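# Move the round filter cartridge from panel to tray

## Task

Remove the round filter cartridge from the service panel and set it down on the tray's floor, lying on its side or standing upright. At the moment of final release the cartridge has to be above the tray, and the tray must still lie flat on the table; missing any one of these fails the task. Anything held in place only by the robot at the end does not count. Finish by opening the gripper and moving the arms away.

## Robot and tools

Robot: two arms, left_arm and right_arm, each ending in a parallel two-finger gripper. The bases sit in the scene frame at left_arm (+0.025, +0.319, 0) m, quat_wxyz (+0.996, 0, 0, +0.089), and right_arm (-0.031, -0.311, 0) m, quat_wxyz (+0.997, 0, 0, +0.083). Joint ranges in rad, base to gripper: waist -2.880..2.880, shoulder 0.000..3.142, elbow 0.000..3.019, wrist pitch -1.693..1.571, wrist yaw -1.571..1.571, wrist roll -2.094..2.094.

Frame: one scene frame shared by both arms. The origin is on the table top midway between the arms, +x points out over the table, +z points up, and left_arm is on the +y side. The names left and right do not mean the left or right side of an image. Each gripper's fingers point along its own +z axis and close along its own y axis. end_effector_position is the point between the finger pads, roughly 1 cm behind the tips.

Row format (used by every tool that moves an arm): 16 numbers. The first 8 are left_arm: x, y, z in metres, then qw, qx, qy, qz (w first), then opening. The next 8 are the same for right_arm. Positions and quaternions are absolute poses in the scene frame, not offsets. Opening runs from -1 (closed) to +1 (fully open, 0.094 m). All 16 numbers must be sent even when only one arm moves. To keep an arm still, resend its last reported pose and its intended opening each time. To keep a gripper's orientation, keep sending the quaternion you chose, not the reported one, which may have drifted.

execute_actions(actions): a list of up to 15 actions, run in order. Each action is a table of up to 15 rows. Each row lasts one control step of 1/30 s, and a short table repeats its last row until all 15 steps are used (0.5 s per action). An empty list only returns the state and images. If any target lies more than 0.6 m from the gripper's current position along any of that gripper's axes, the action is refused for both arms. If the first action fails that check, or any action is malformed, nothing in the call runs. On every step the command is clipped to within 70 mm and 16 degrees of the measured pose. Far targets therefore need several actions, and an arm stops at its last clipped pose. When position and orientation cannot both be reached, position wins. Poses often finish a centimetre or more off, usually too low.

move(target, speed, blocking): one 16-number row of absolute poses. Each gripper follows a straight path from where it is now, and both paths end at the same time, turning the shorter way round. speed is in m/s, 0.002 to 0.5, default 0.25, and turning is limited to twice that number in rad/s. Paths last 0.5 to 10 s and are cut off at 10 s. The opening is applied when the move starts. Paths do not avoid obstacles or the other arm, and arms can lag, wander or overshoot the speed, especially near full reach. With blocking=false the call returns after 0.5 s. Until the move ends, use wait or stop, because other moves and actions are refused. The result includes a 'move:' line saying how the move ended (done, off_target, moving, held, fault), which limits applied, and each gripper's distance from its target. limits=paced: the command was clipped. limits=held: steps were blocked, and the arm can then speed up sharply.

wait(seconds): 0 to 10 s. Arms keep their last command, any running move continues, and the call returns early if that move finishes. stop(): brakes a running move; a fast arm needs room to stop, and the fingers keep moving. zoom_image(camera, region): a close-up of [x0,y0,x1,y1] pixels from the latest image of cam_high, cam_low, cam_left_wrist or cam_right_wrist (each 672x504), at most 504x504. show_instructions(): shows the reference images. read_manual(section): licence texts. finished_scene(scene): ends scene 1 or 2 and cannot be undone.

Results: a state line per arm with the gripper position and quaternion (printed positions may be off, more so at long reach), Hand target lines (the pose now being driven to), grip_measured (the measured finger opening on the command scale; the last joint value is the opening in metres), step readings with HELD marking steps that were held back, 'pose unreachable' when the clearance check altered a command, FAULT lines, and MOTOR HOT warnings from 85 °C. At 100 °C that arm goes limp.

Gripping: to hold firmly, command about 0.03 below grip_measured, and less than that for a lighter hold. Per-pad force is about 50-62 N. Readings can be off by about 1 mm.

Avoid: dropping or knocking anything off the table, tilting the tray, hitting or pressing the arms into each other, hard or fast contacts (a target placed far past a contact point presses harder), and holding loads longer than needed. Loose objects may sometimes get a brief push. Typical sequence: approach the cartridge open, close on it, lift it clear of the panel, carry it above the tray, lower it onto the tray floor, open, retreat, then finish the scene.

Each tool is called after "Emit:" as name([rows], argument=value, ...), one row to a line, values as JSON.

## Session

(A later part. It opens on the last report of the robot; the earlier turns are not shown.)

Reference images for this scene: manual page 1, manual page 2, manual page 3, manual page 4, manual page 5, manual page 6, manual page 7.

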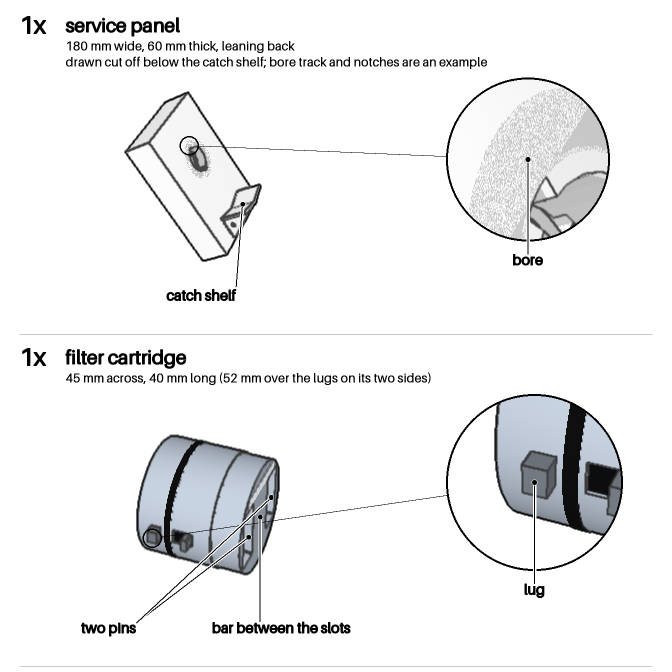

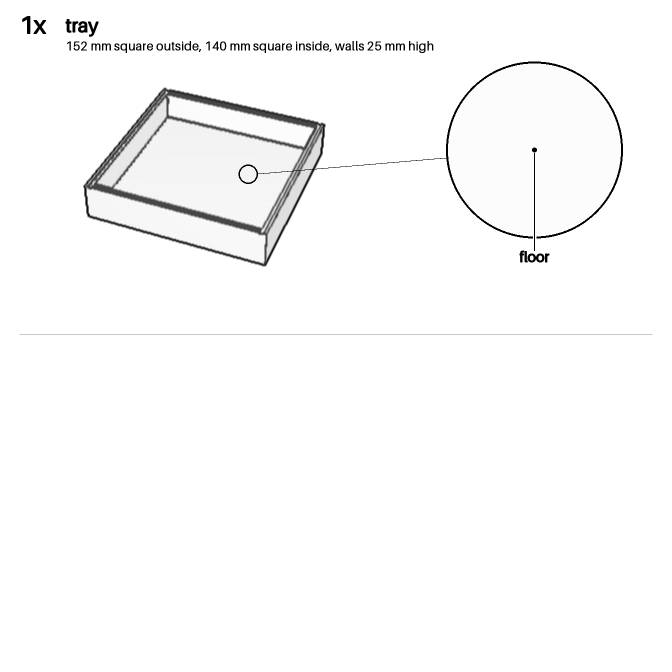

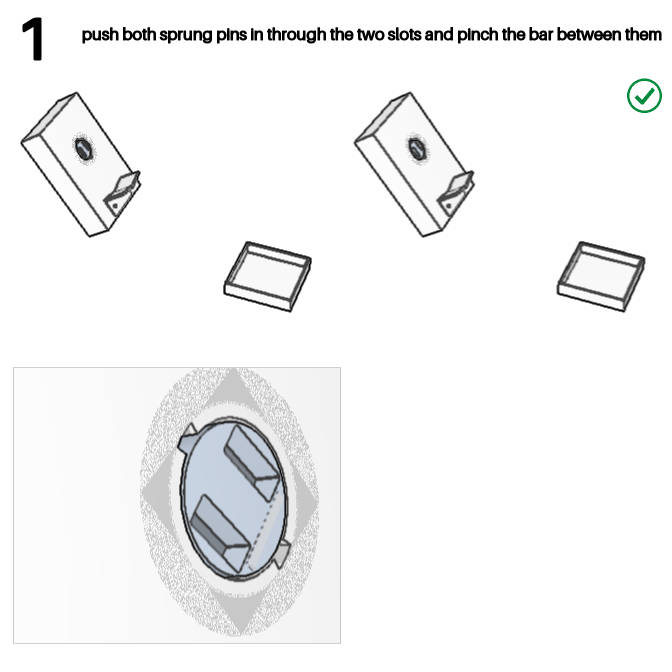

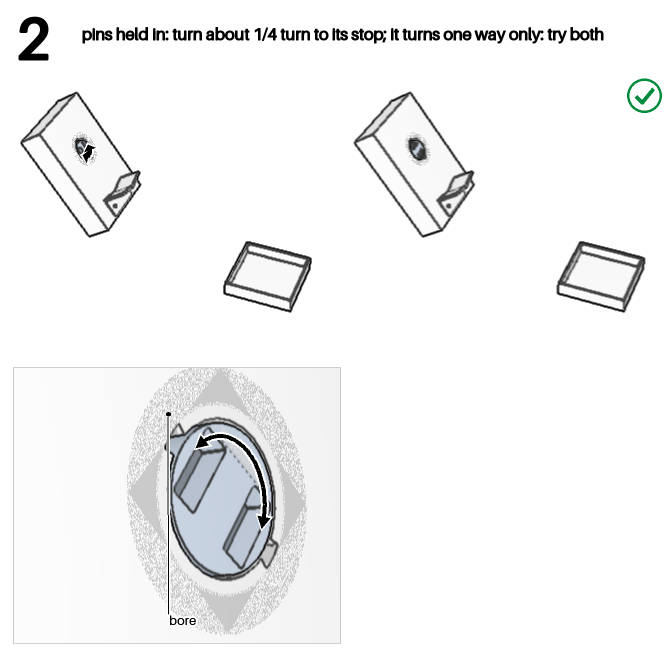

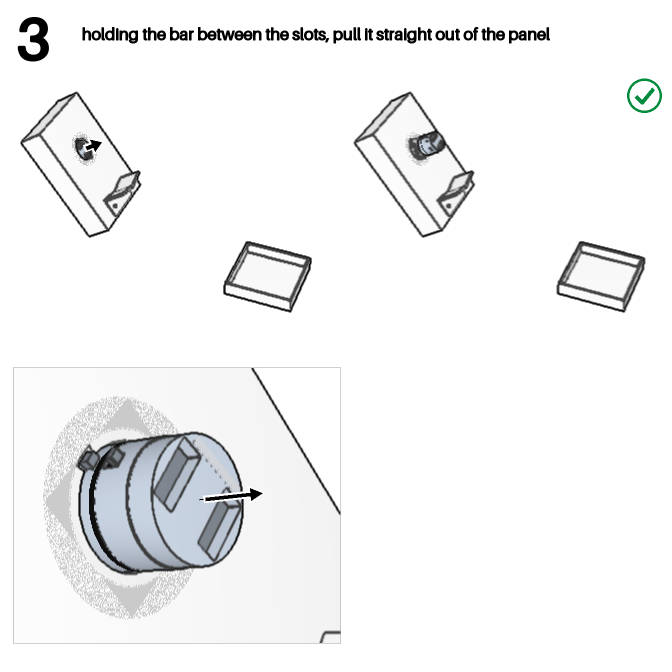

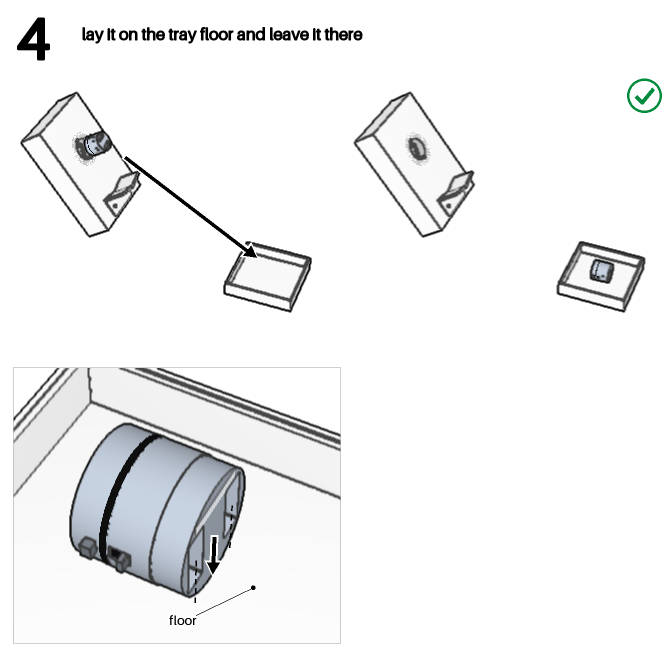

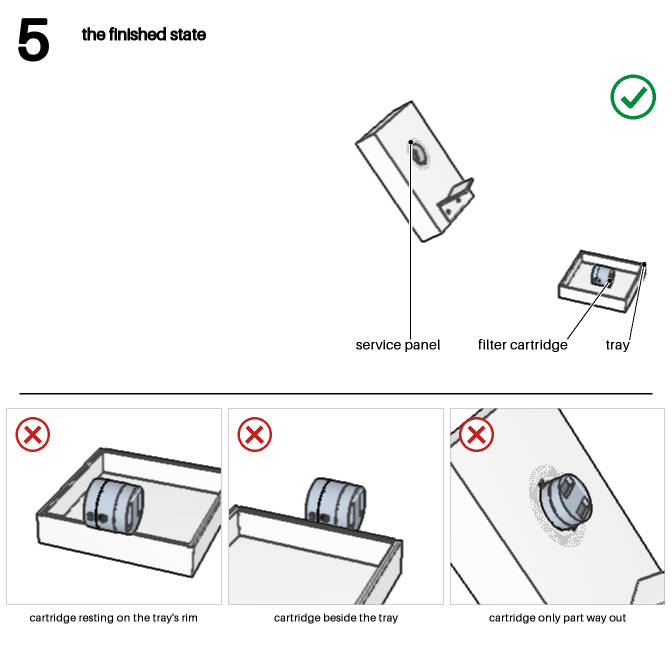

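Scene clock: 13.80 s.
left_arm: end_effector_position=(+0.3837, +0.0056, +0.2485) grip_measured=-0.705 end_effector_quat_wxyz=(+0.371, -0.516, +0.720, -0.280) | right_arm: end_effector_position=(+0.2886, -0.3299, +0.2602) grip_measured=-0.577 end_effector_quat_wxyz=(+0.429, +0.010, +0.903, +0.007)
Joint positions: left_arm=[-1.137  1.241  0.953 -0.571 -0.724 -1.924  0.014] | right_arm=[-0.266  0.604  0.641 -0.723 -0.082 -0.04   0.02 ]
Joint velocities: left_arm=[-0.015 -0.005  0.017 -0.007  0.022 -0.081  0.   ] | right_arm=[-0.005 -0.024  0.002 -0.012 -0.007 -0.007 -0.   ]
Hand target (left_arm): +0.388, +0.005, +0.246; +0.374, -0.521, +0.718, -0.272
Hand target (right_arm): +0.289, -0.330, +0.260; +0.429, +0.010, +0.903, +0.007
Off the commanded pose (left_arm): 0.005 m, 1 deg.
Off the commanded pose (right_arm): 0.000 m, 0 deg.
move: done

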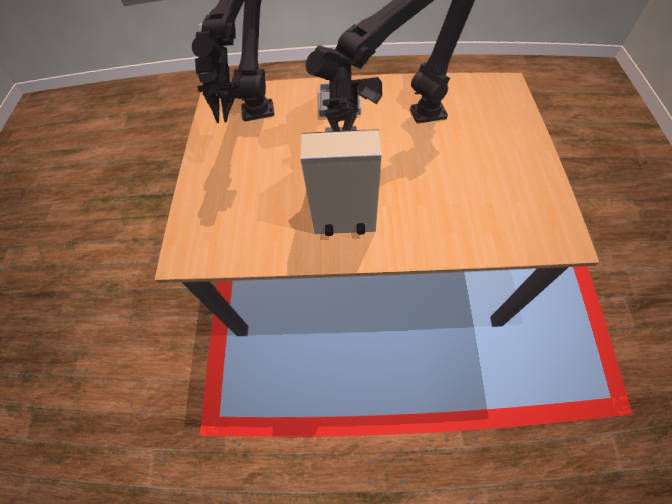

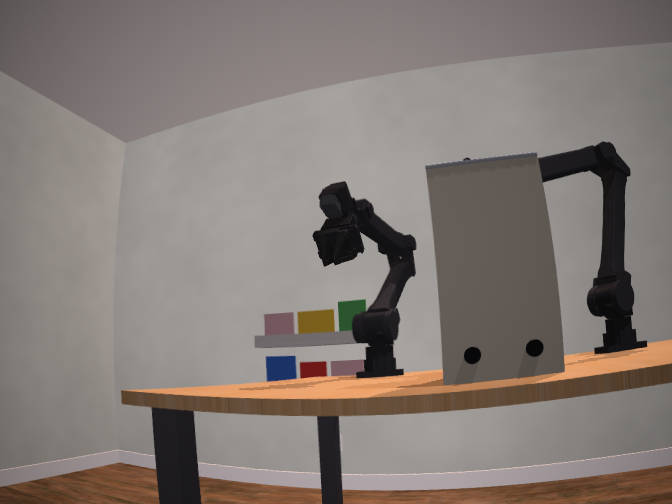

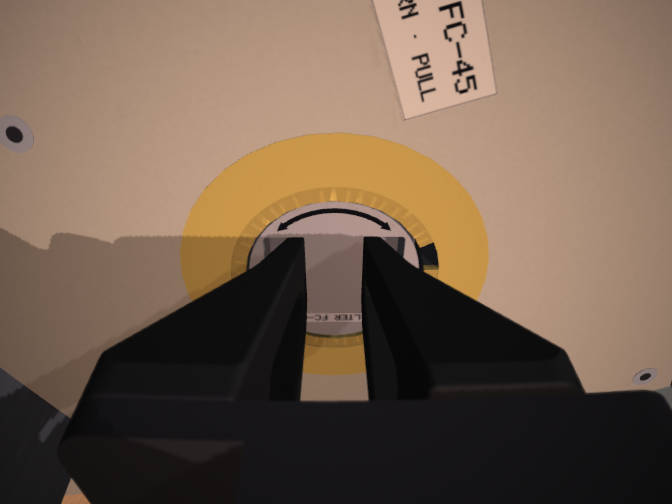

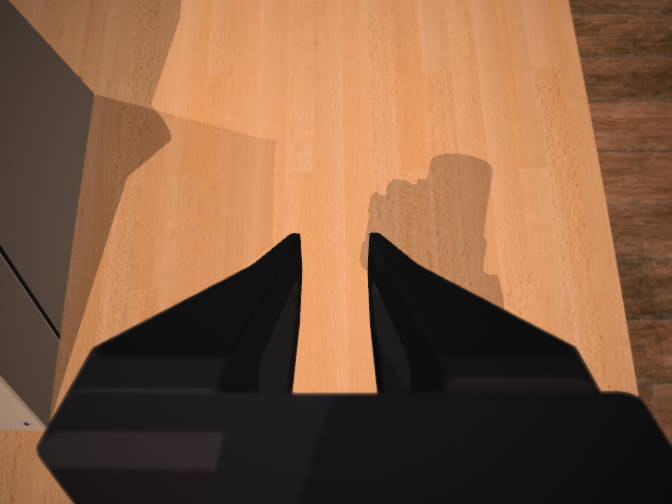

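Emit:
execute_actions([
  [[0.384,0.003,0.255,0.3735,-0.5214,0.7176,-0.2714,-0.6,0.2886,-0.3299,0.2602,0.429,0.010,0.903,0.007,-0.58]],
])

Emit:
move(target=[0.362,-0.004,0.29,0.3735,-0.5214,0.7176,-0.2714,-0.6,0.2886,-0.3299,0.2602,0.429,0.010,0.903,0.007,-0.58], speed=0.06)

Emit:
move(target=[0.35,-0.008,0.32,0.4547,0.154,0.8735,0.0802,-0.58,0.2886,-0.3299,0.2602,0.429,0.010,0.903,0.007,-0.58], speed=0.5)

Emit:
move(target=[0.366,0.0055,0.251,0.2687,0.7195,0.5228,0.3698,-0.58,0.2886,-0.3299,0.2602,0.429,0.010,0.903,0.007,-0.58], speed=0.5)

Scene clock: 16.27 s.
left_arm: end_effector_position=(+0.3809, +0.0067, +0.2476) grip_measured=-0.602 end_effector_quat_wxyz=(+0.372, -0.519, +0.719, -0.276) | right_arm: end_effector_position=(+0.2886, -0.3299, +0.2602) grip_measured=-0.577 end_effector_quat_wxyz=(+0.429, +0.010, +0.903, +0.007)
Joint positions: left_arm=[-1.143  1.241  0.955 -0.59  -0.733 -1.94   0.019] | right_arm=[-0.266  0.604  0.641 -0.723 -0.082 -0.04   0.02 ]
Joint velocities: left_arm=[-0.015 -0.005  0.007 -0.017 -0.081  0.007 -0.   ] | right_arm=[ 0.005 -0.024 -0.012 -0.002  0.022  0.066 -0.   ]
Hand target (left_arm): +0.384, +0.003, +0.255; +0.374, -0.521, +0.718, -0.272
Hand target (right_arm): +0.289, -0.330, +0.260; +0.429, +0.010, +0.903, +0.007
Off the commanded pose (left_arm): 0.009 m, 1 deg.
Off the commanded pose (right_arm): 0.000 m, 0 deg.
Step readings (end_effector_position):
0: left_arm (+0.3837, +0.0056, +0.2485) | right_arm (+0.2886, -0.3299, +0.2602)
1: left_arm (+0.3828, +0.0060, +0.2479) | right_arm (+0.2886, -0.3299, +0.2602)
2: left_arm (+0.3813, +0.0064, +0.2474) | right_arm (+0.2886, -0.3299, +0.2602)
4: left_arm (+0.3810, +0.0067, +0.2475) | right_arm (+0.2886, -0.3299, +0.2602)
8: left_arm (+0.3809, +0.0067, +0.2477) | right_arm (+0.2886, -0.3299, +0.2602)
15: end_effector_position above

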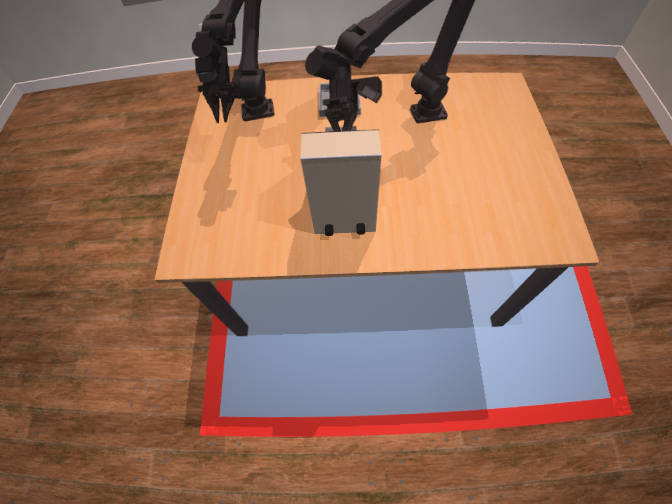

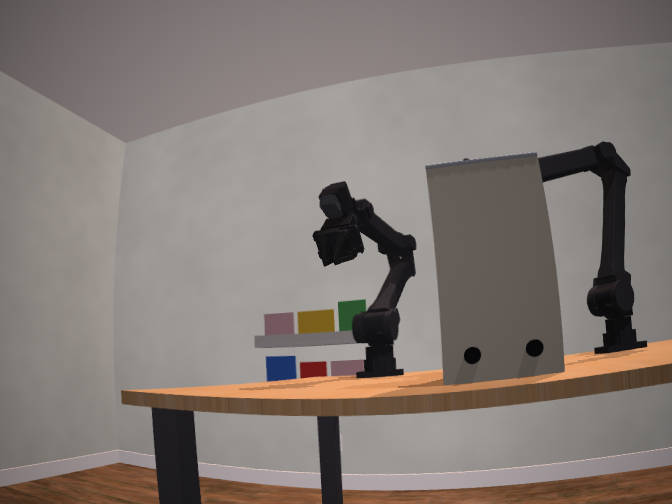

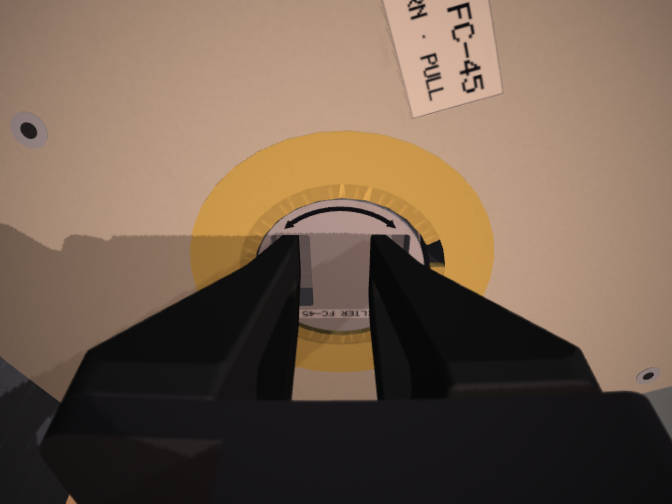

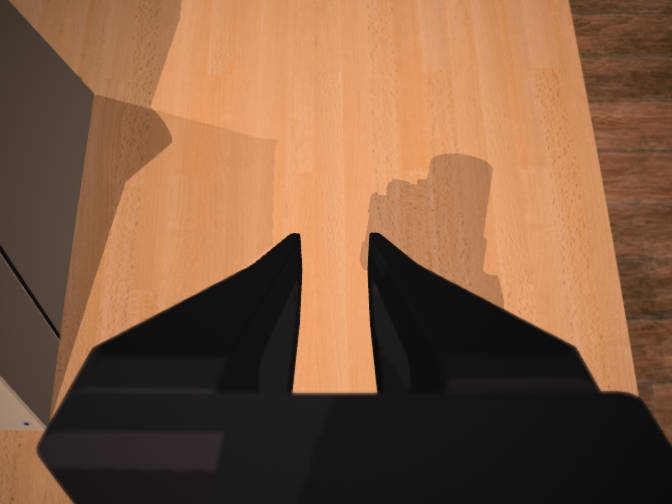

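Scene clock: 17.47 s.
left_arm: end_effector_position=(+0.3573, +0.0088, +0.2612) grip_measured=-0.602 end_effector_quat_wxyz=(+0.375, -0.516, +0.730, -0.247) | right_arm: end_effector_position=(+0.2886, -0.3299, +0.2602) grip_measured=-0.577 end_effector_quat_wxyz=(+0.429, +0.010, +0.903, +0.007)
Joint positions: left_arm=[-1.195  1.222  0.999 -0.759 -0.771 -2.003  0.019] | right_arm=[-0.266  0.604  0.641 -0.723 -0.082 -0.04   0.02 ]
Joint velocities: left_arm=[-0.015 -0.005 -0.002 -0.007 -0.022  0.051  0.001] | right_arm=[-0.005 -0.015 -0.017  0.007 -0.007  0.022 -0.   ]
Hand target (left_arm): +0.361, -0.003, +0.290; +0.373, -0.521, +0.718, -0.272
Hand target (right_arm): +0.289, -0.330, +0.260; +0.429, +0.010, +0.903, +0.007
Off the commanded pose (left_arm): 0.032 m, 3 deg.
Off the commanded pose (right_arm): 0.000 m, 0 deg.
move: off_target (left_arm)

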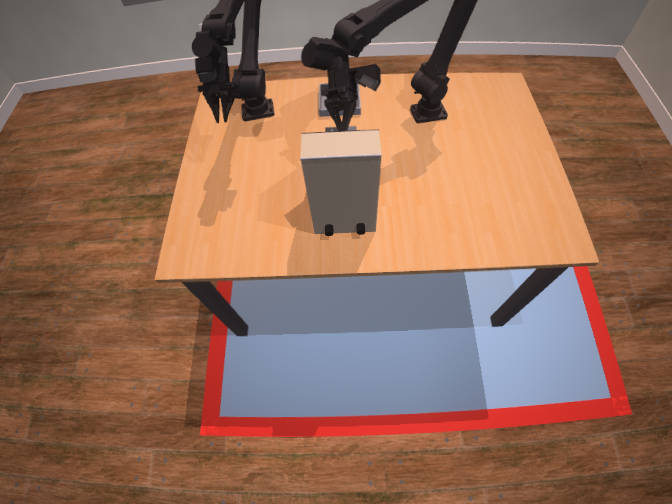

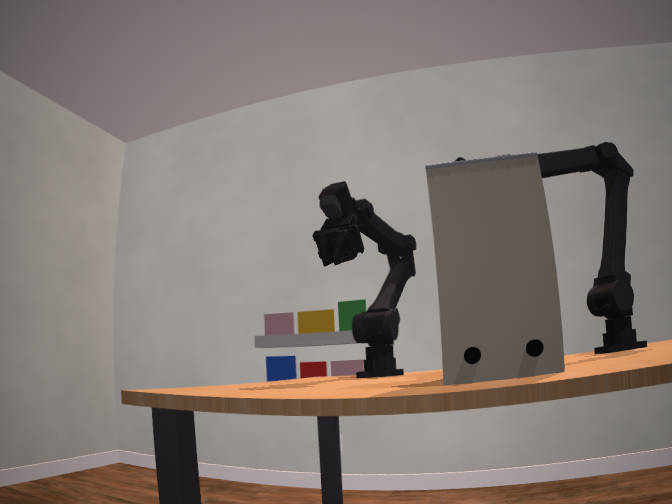

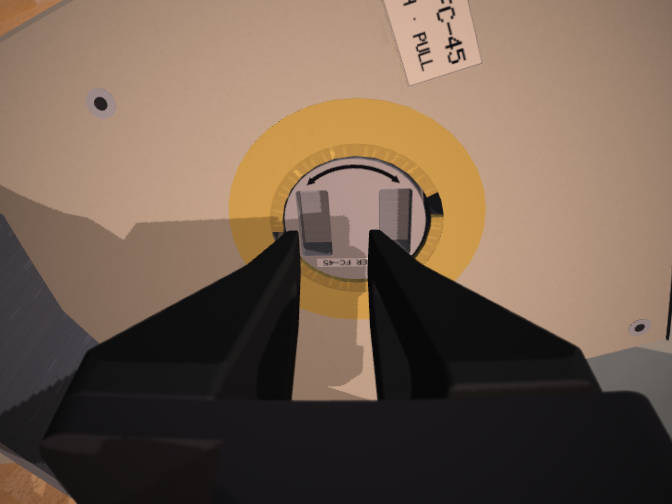

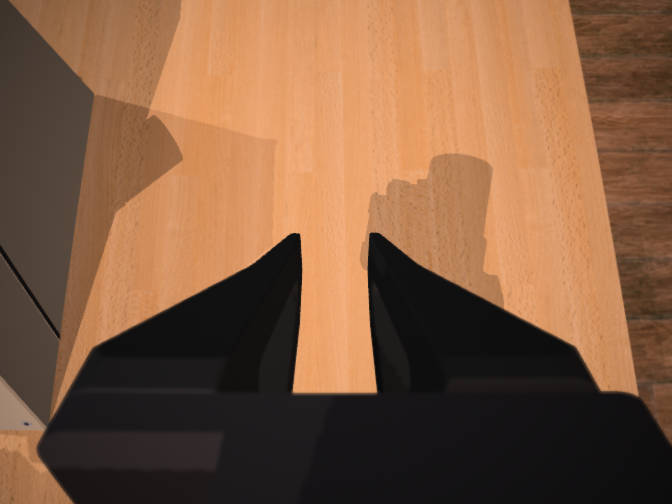

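Scene clock: 19.77 s.
left_arm: end_effector_position=(+0.3465, +0.0048, +0.2894) grip_measured=-0.582 end_effector_quat_wxyz=(+0.440, +0.159, +0.878, +0.102) | right_arm: end_effector_position=(+0.2886, -0.3299, +0.2602) grip_measured=-0.577 end_effector_quat_wxyz=(+0.429, +0.010, +0.903, +0.007)
Joint positions: left_arm=[-1.23   1.212  1.069 -0.876 -0.801 -0.456  0.02 ] | right_arm=[-0.266  0.604  0.641 -0.723 -0.082 -0.04   0.02 ]
Joint velocities: left_arm=[-0.005 -0.015 -0.017  0.012  0.007 -0.022 -0.   ] | right_arm=[-0.015 -0.015  0.007  0.012 -0.051  0.022 -0.   ]
Hand target (left_arm): +0.349, -0.007, +0.320; +0.455, +0.154, +0.873, +0.080
Hand target (right_arm): +0.289, -0.330, +0.260; +0.429, +0.010, +0.903, +0.007
Off the commanded pose (left_arm): 0.033 m, 3 deg.
Off the commanded pose (right_arm): 0.000 m, 0 deg.
move: off_target (left_arm)

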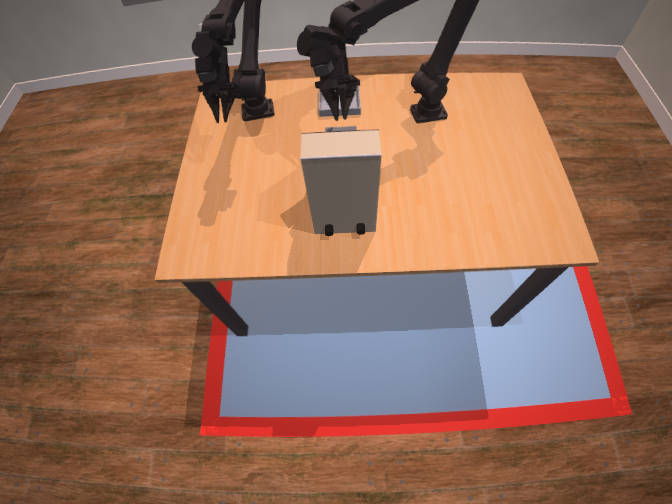

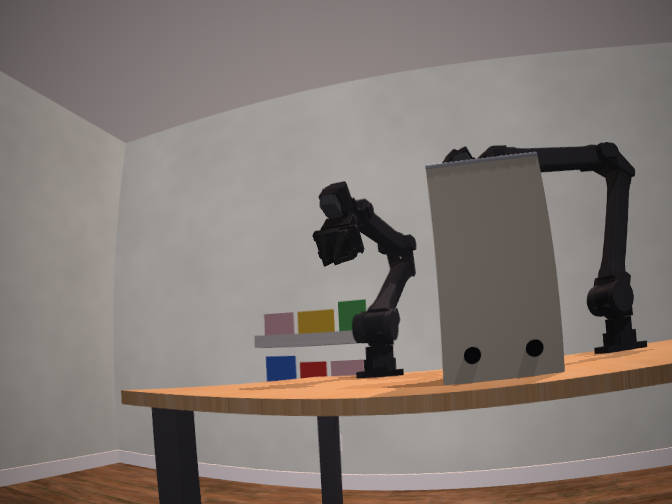

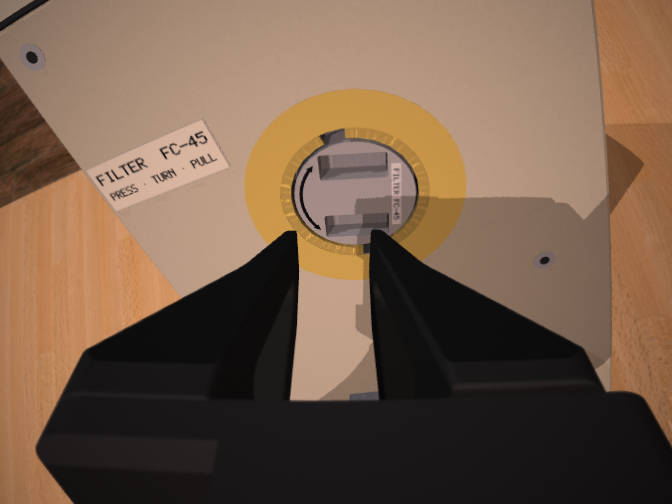

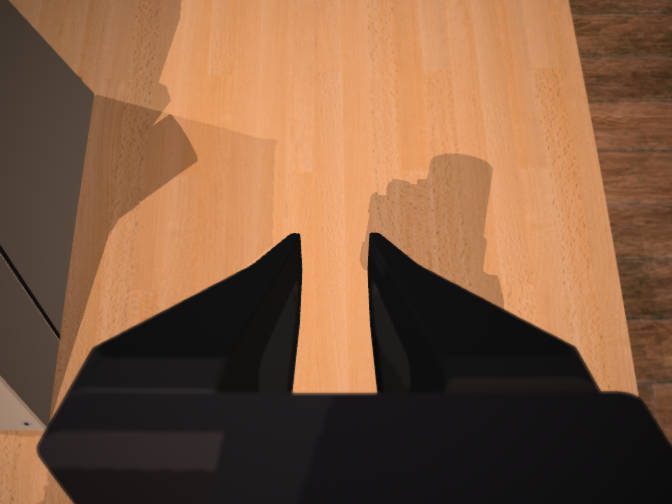

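Scene clock: 22.03 s.
left_arm: end_effector_position=(+0.3638, +0.0026, +0.2630) grip_measured=-0.582 end_effector_quat_wxyz=(+0.278, +0.715, +0.525, +0.369) | right_arm: end_effector_position=(+0.2886, -0.3299, +0.2602) grip_measured=-0.577 end_effector_quat_wxyz=(+0.429, +0.010, +0.903, +0.007)
Joint positions: left_arm=[-1.187  1.219  0.983 -0.676 -0.759  1.136  0.02 ] | right_arm=[-0.266  0.604  0.641 -0.723 -0.082 -0.04   0.02 ]
Joint velocities: left_arm=[-0.024 -0.005  0.012 -0.002  0.007 -0.022  0.   ] | right_arm=[-0.005 -0.015 -0.007 -0.032 -0.007  0.007  0.001]
Hand target (left_arm): +0.366, +0.006, +0.251; +0.268, +0.719, +0.523, +0.370
Hand target (right_arm): +0.289, -0.330, +0.260; +0.429, +0.010, +0.903, +0.007
Off the commanded pose (left_arm): 0.013 m, 1 deg.
Off the commanded pose (right_arm): 0.000 m, 0 deg.
move: off_target (left_arm)

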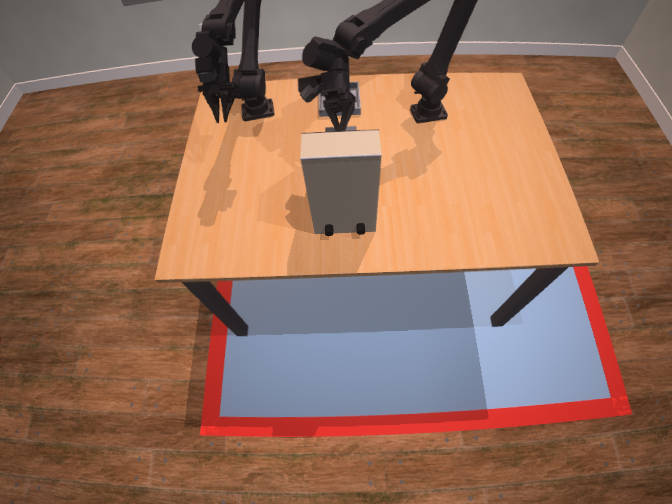

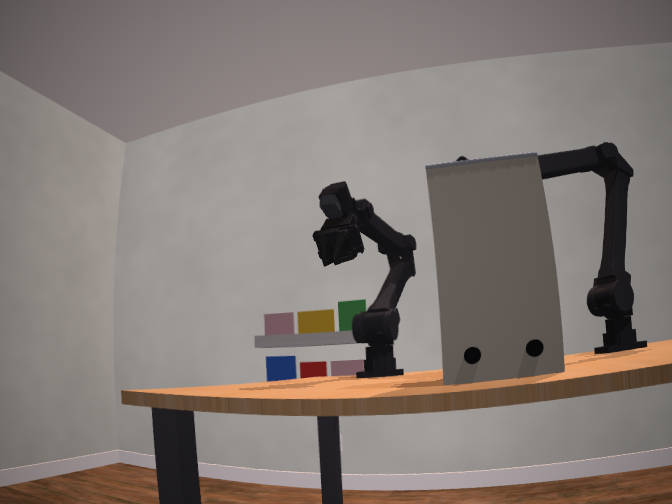

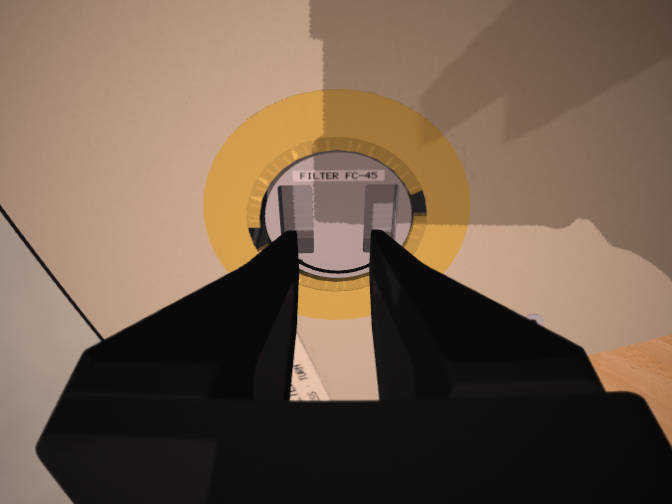

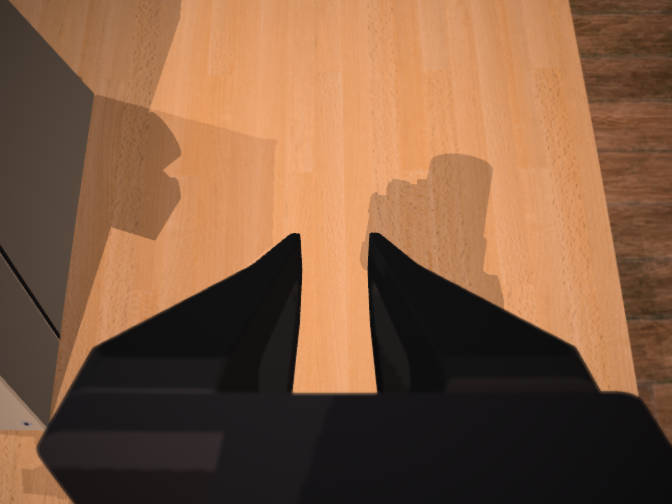

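Same staging point as before.

Emit:
move(target=[0.3755,0.0055,0.2415,0.2687,0.7195,0.5228,0.3698,-0.58,0.2886,-0.3299,0.2602,0.429,0.010,0.903,0.007,-0.58], speed=0.04)

Scene clock: 23.23 s.
left_arm: end_effector_position=(+0.3733, +0.0034, +0.2544) grip_measured=-0.582 end_effector_quat_wxyz=(+0.278, +0.715, +0.525, +0.369) | right_arm: end_effector_position=(+0.2886, -0.3299, +0.2602) grip_measured=-0.577 end_effector_quat_wxyz=(+0.429, +0.010, +0.903, +0.007)
Joint positions: left_arm=[-1.164  1.234  0.97  -0.63  -0.745  1.161  0.02 ] | right_arm=[-0.266  0.604  0.641 -0.723 -0.082 -0.04   0.02 ]
Joint velocities: left_arm=[-0.015 -0.015  0.007  0.017 -0.022 -0.022 -0.001] | right_arm=[-0.005  0.005 -0.007 -0.002  0.066 -0.022  0.   ]
Hand target (left_arm): +0.375, +0.006, +0.242; +0.269, +0.720, +0.523, +0.370
Hand target (right_arm): +0.289, -0.330, +0.260; +0.429, +0.010, +0.903, +0.007
Off the commanded pose (left_arm): 0.013 m, 1 deg.
Off the commanded pose (right_arm): 0.000 m, 0 deg.
move: off_target (left_arm)

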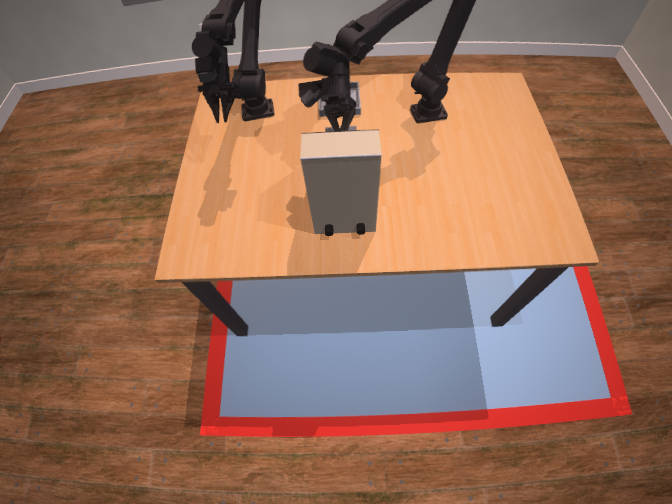

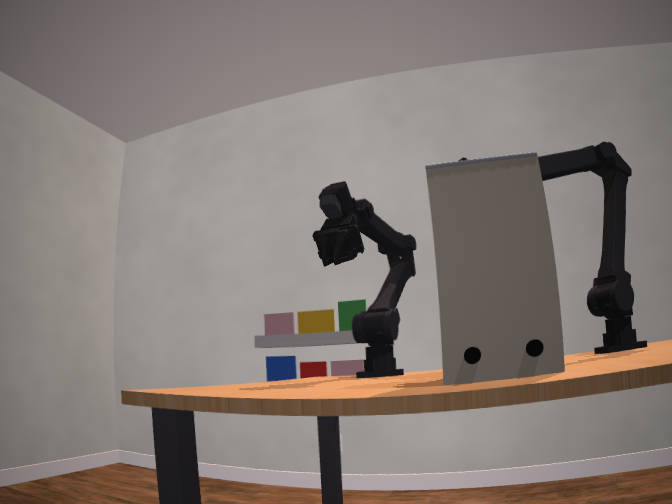

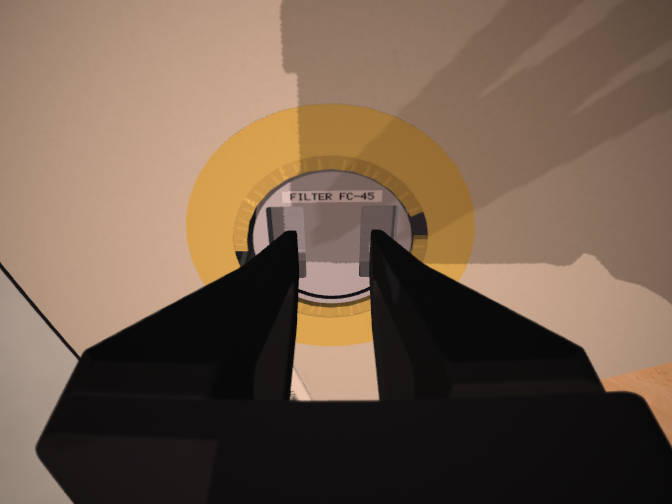

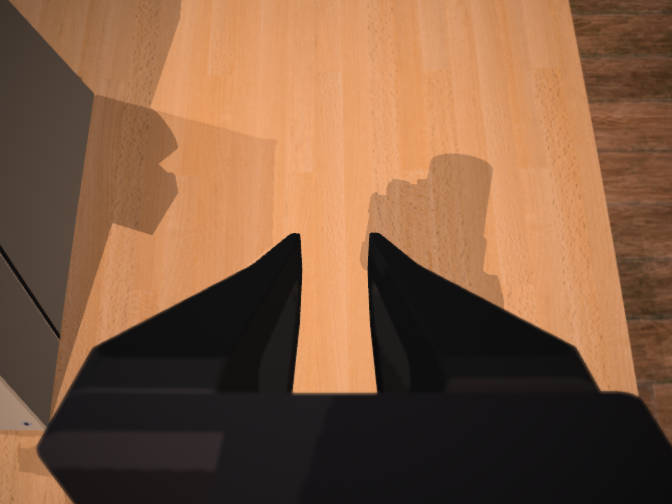

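Emit:
execute_actions([
  [[0.377,0.0058,0.2395,0.2687,0.7195,0.5228,0.3698,-0.57,0.2886,-0.3299,0.2602,0.429,0.010,0.903,0.007,-0.58],[0.379,0.006,0.2375,0.2687,0.7195,0.5228,0.3698,-0.57,0.2886,-0.3299,0.2602,0.429,0.010,0.903,0.007,-0.58]],
  [[0.382,0.0065,0.2355,0.2687,0.7195,0.5228,0.3698,-0.58,0.2886,-0.3299,0.2602,0.429,0.010,0.903,0.007,-0.58],[0.384,0.007,0.234,0.2687,0.7195,0.5228,0.3698,-0.58,0.2886,-0.3299,0.2602,0.429,0.010,0.903,0.007,-0.58]],
  [[0.387,0.008,0.232,0.2687,0.7195,0.5228,0.3698,-0.6,0.2886,-0.3299,0.2602,0.429,0.010,0.903,0.007,-0.58],[0.390,0.010,0.230,0.2687,0.7195,0.5228,0.3698,-0.6,0.2886,-0.3299,0.2602,0.429,0.010,0.903,0.007,-0.58]],
  [[0.393,0.011,0.228,0.2687,0.7195,0.5228,0.3698,-0.62,0.2886,-0.3299,0.2602,0.429,0.010,0.903,0.007,-0.58],[0.397,0.013,0.226,0.2687,0.7195,0.5228,0.3698,-0.62,0.2886,-0.3299,0.2602,0.429,0.010,0.903,0.007,-0.58]],
])

Scene clock: 25.90 s.
left_arm: end_effector_position=(+0.3844, +0.0024, +0.2475) grip_measured=-0.618 end_effector_quat_wxyz=(+0.287, +0.719, +0.517, +0.366) | right_arm: end_effector_position=(+0.2886, -0.3299, +0.2602) grip_measured=-0.577 end_effector_quat_wxyz=(+0.429, +0.010, +0.903, +0.007)
Joint positions: left_arm=[-1.136  1.244  0.951 -0.555 -0.713  1.216  0.018] | right_arm=[-0.266  0.604  0.641 -0.723 -0.082 -0.04   0.02 ]
Joint velocities: left_arm=[-0.005 -0.015  0.002 -0.002  0.051  0.022 -0.001] | right_arm=[-0.005 -0.015  0.007 -0.022 -0.051  0.022  0.   ]
Hand target (left_arm): +0.395, +0.014, +0.227; +0.268, +0.720, +0.523, +0.369
Hand target (right_arm): +0.289, -0.330, +0.260; +0.429, +0.010, +0.903, +0.007
Off the commanded pose (left_arm): 0.027 m, 2 deg.
Off the commanded pose (right_arm): 0.000 m, 0 deg.
Step readings (end_effector_position; steps 1 to 15: 1st action; 16 to 30: 2nd action; 31 to 45: 3rd action; 46 to 60: 4th action):
0: left_arm (+0.3733, +0.0034, +0.2544) | right_arm (+0.2886, -0.3299, +0.2602)
1: left_arm (+0.3735, +0.0032, +0.2545) | right_arm (+0.2886, -0.3299, +0.2602)
2: left_arm (+0.3738, +0.0028, +0.2543) | right_arm (+0.2886, -0.3299, +0.2602)
4: left_arm (+0.3751, +0.0024, +0.2543) | right_arm (+0.2886, -0.3299, +0.2602)
8: left_arm (+0.3768, +0.0039, +0.2528) | right_arm (+0.2886, -0.3299, +0.2602)
15: left_arm (+0.3771, +0.0038, +0.2523) | right_arm (+0.2886, -0.3299, +0.2602)
16: left_arm (+0.3772, +0.0034, +0.2521) | right_arm (+0.2886, -0.3299, +0.2602)
17: left_arm (+0.3777, +0.0030, +0.2519) | right_arm (+0.2886, -0.3299, +0.2602)
19: left_arm (+0.3796, +0.0031, +0.2514) | right_arm (+0.2886, -0.3299, +0.2602)
23: left_arm (+0.3821, +0.0050, +0.2490) | right_arm (+0.2886, -0.3299, +0.2602)
30: left_arm (+0.3822, +0.0050, +0.2484) | right_arm (+0.2886, -0.3299, +0.2602)
31: left_arm (+0.3822, +0.0046, +0.2485) | right_arm (+0.2886, -0.3299, +0.2602)
32: left_arm (+0.3825, +0.0041, +0.2482) | right_arm (+0.2886, -0.3299, +0.2602)
34: left_arm (+0.3830, +0.0038, +0.2478) | right_arm (+0.2886, -0.3299, +0.2602)
38: left_arm (+0.3830, +0.0037, +0.2477) | right_arm (+0.2886, -0.3299, +0.2602)
45: left_arm (+0.3831, +0.0037, +0.2477) | right_arm (+0.2886, -0.3299, +0.2602)
46: left_arm (+0.3833, +0.0034, +0.2479) | right_arm (+0.2886, -0.3299, +0.2602)
47: left_arm (+0.3837, +0.0027, +0.2477) | right_arm (+0.2886, -0.3299, +0.2602)
49: left_arm (+0.3845, +0.0025, +0.2475) | right_arm (+0.2886, -0.3299, +0.2602)
53: left_arm (+0.3844, +0.0025, +0.2474) | right_arm (+0.2886, -0.3299, +0.2602)
60: end_effector_position above

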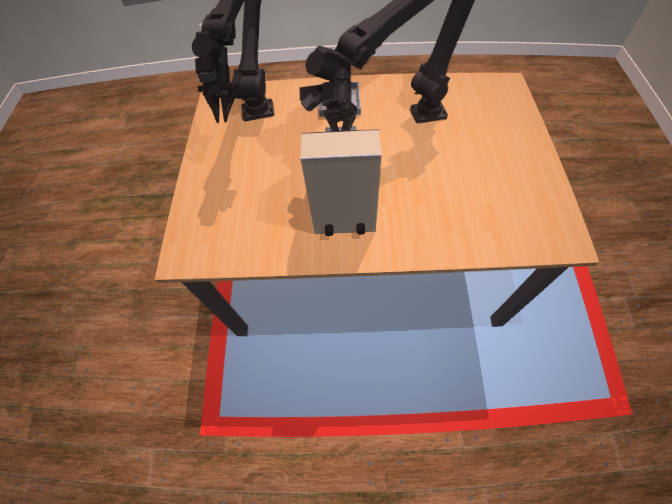

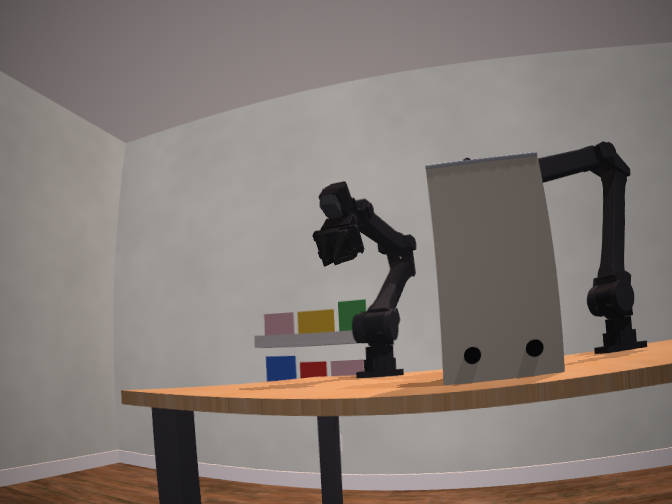

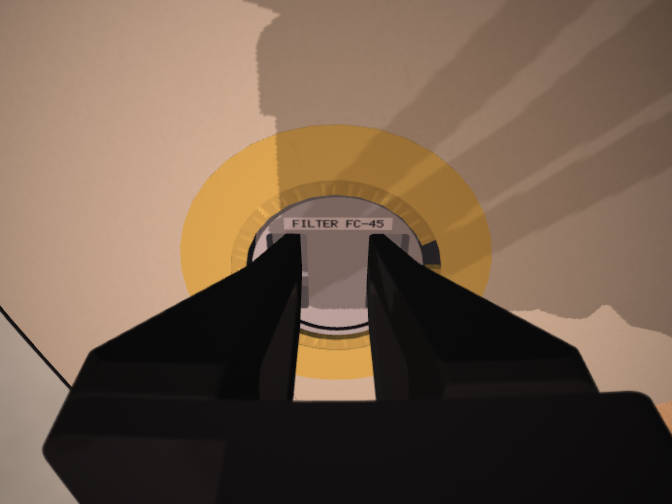

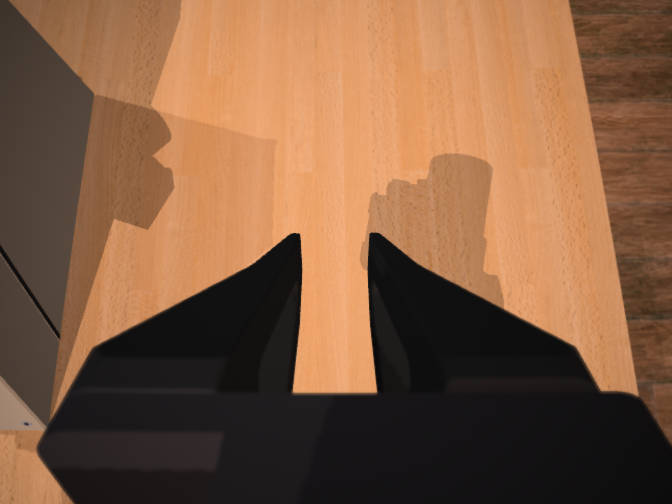

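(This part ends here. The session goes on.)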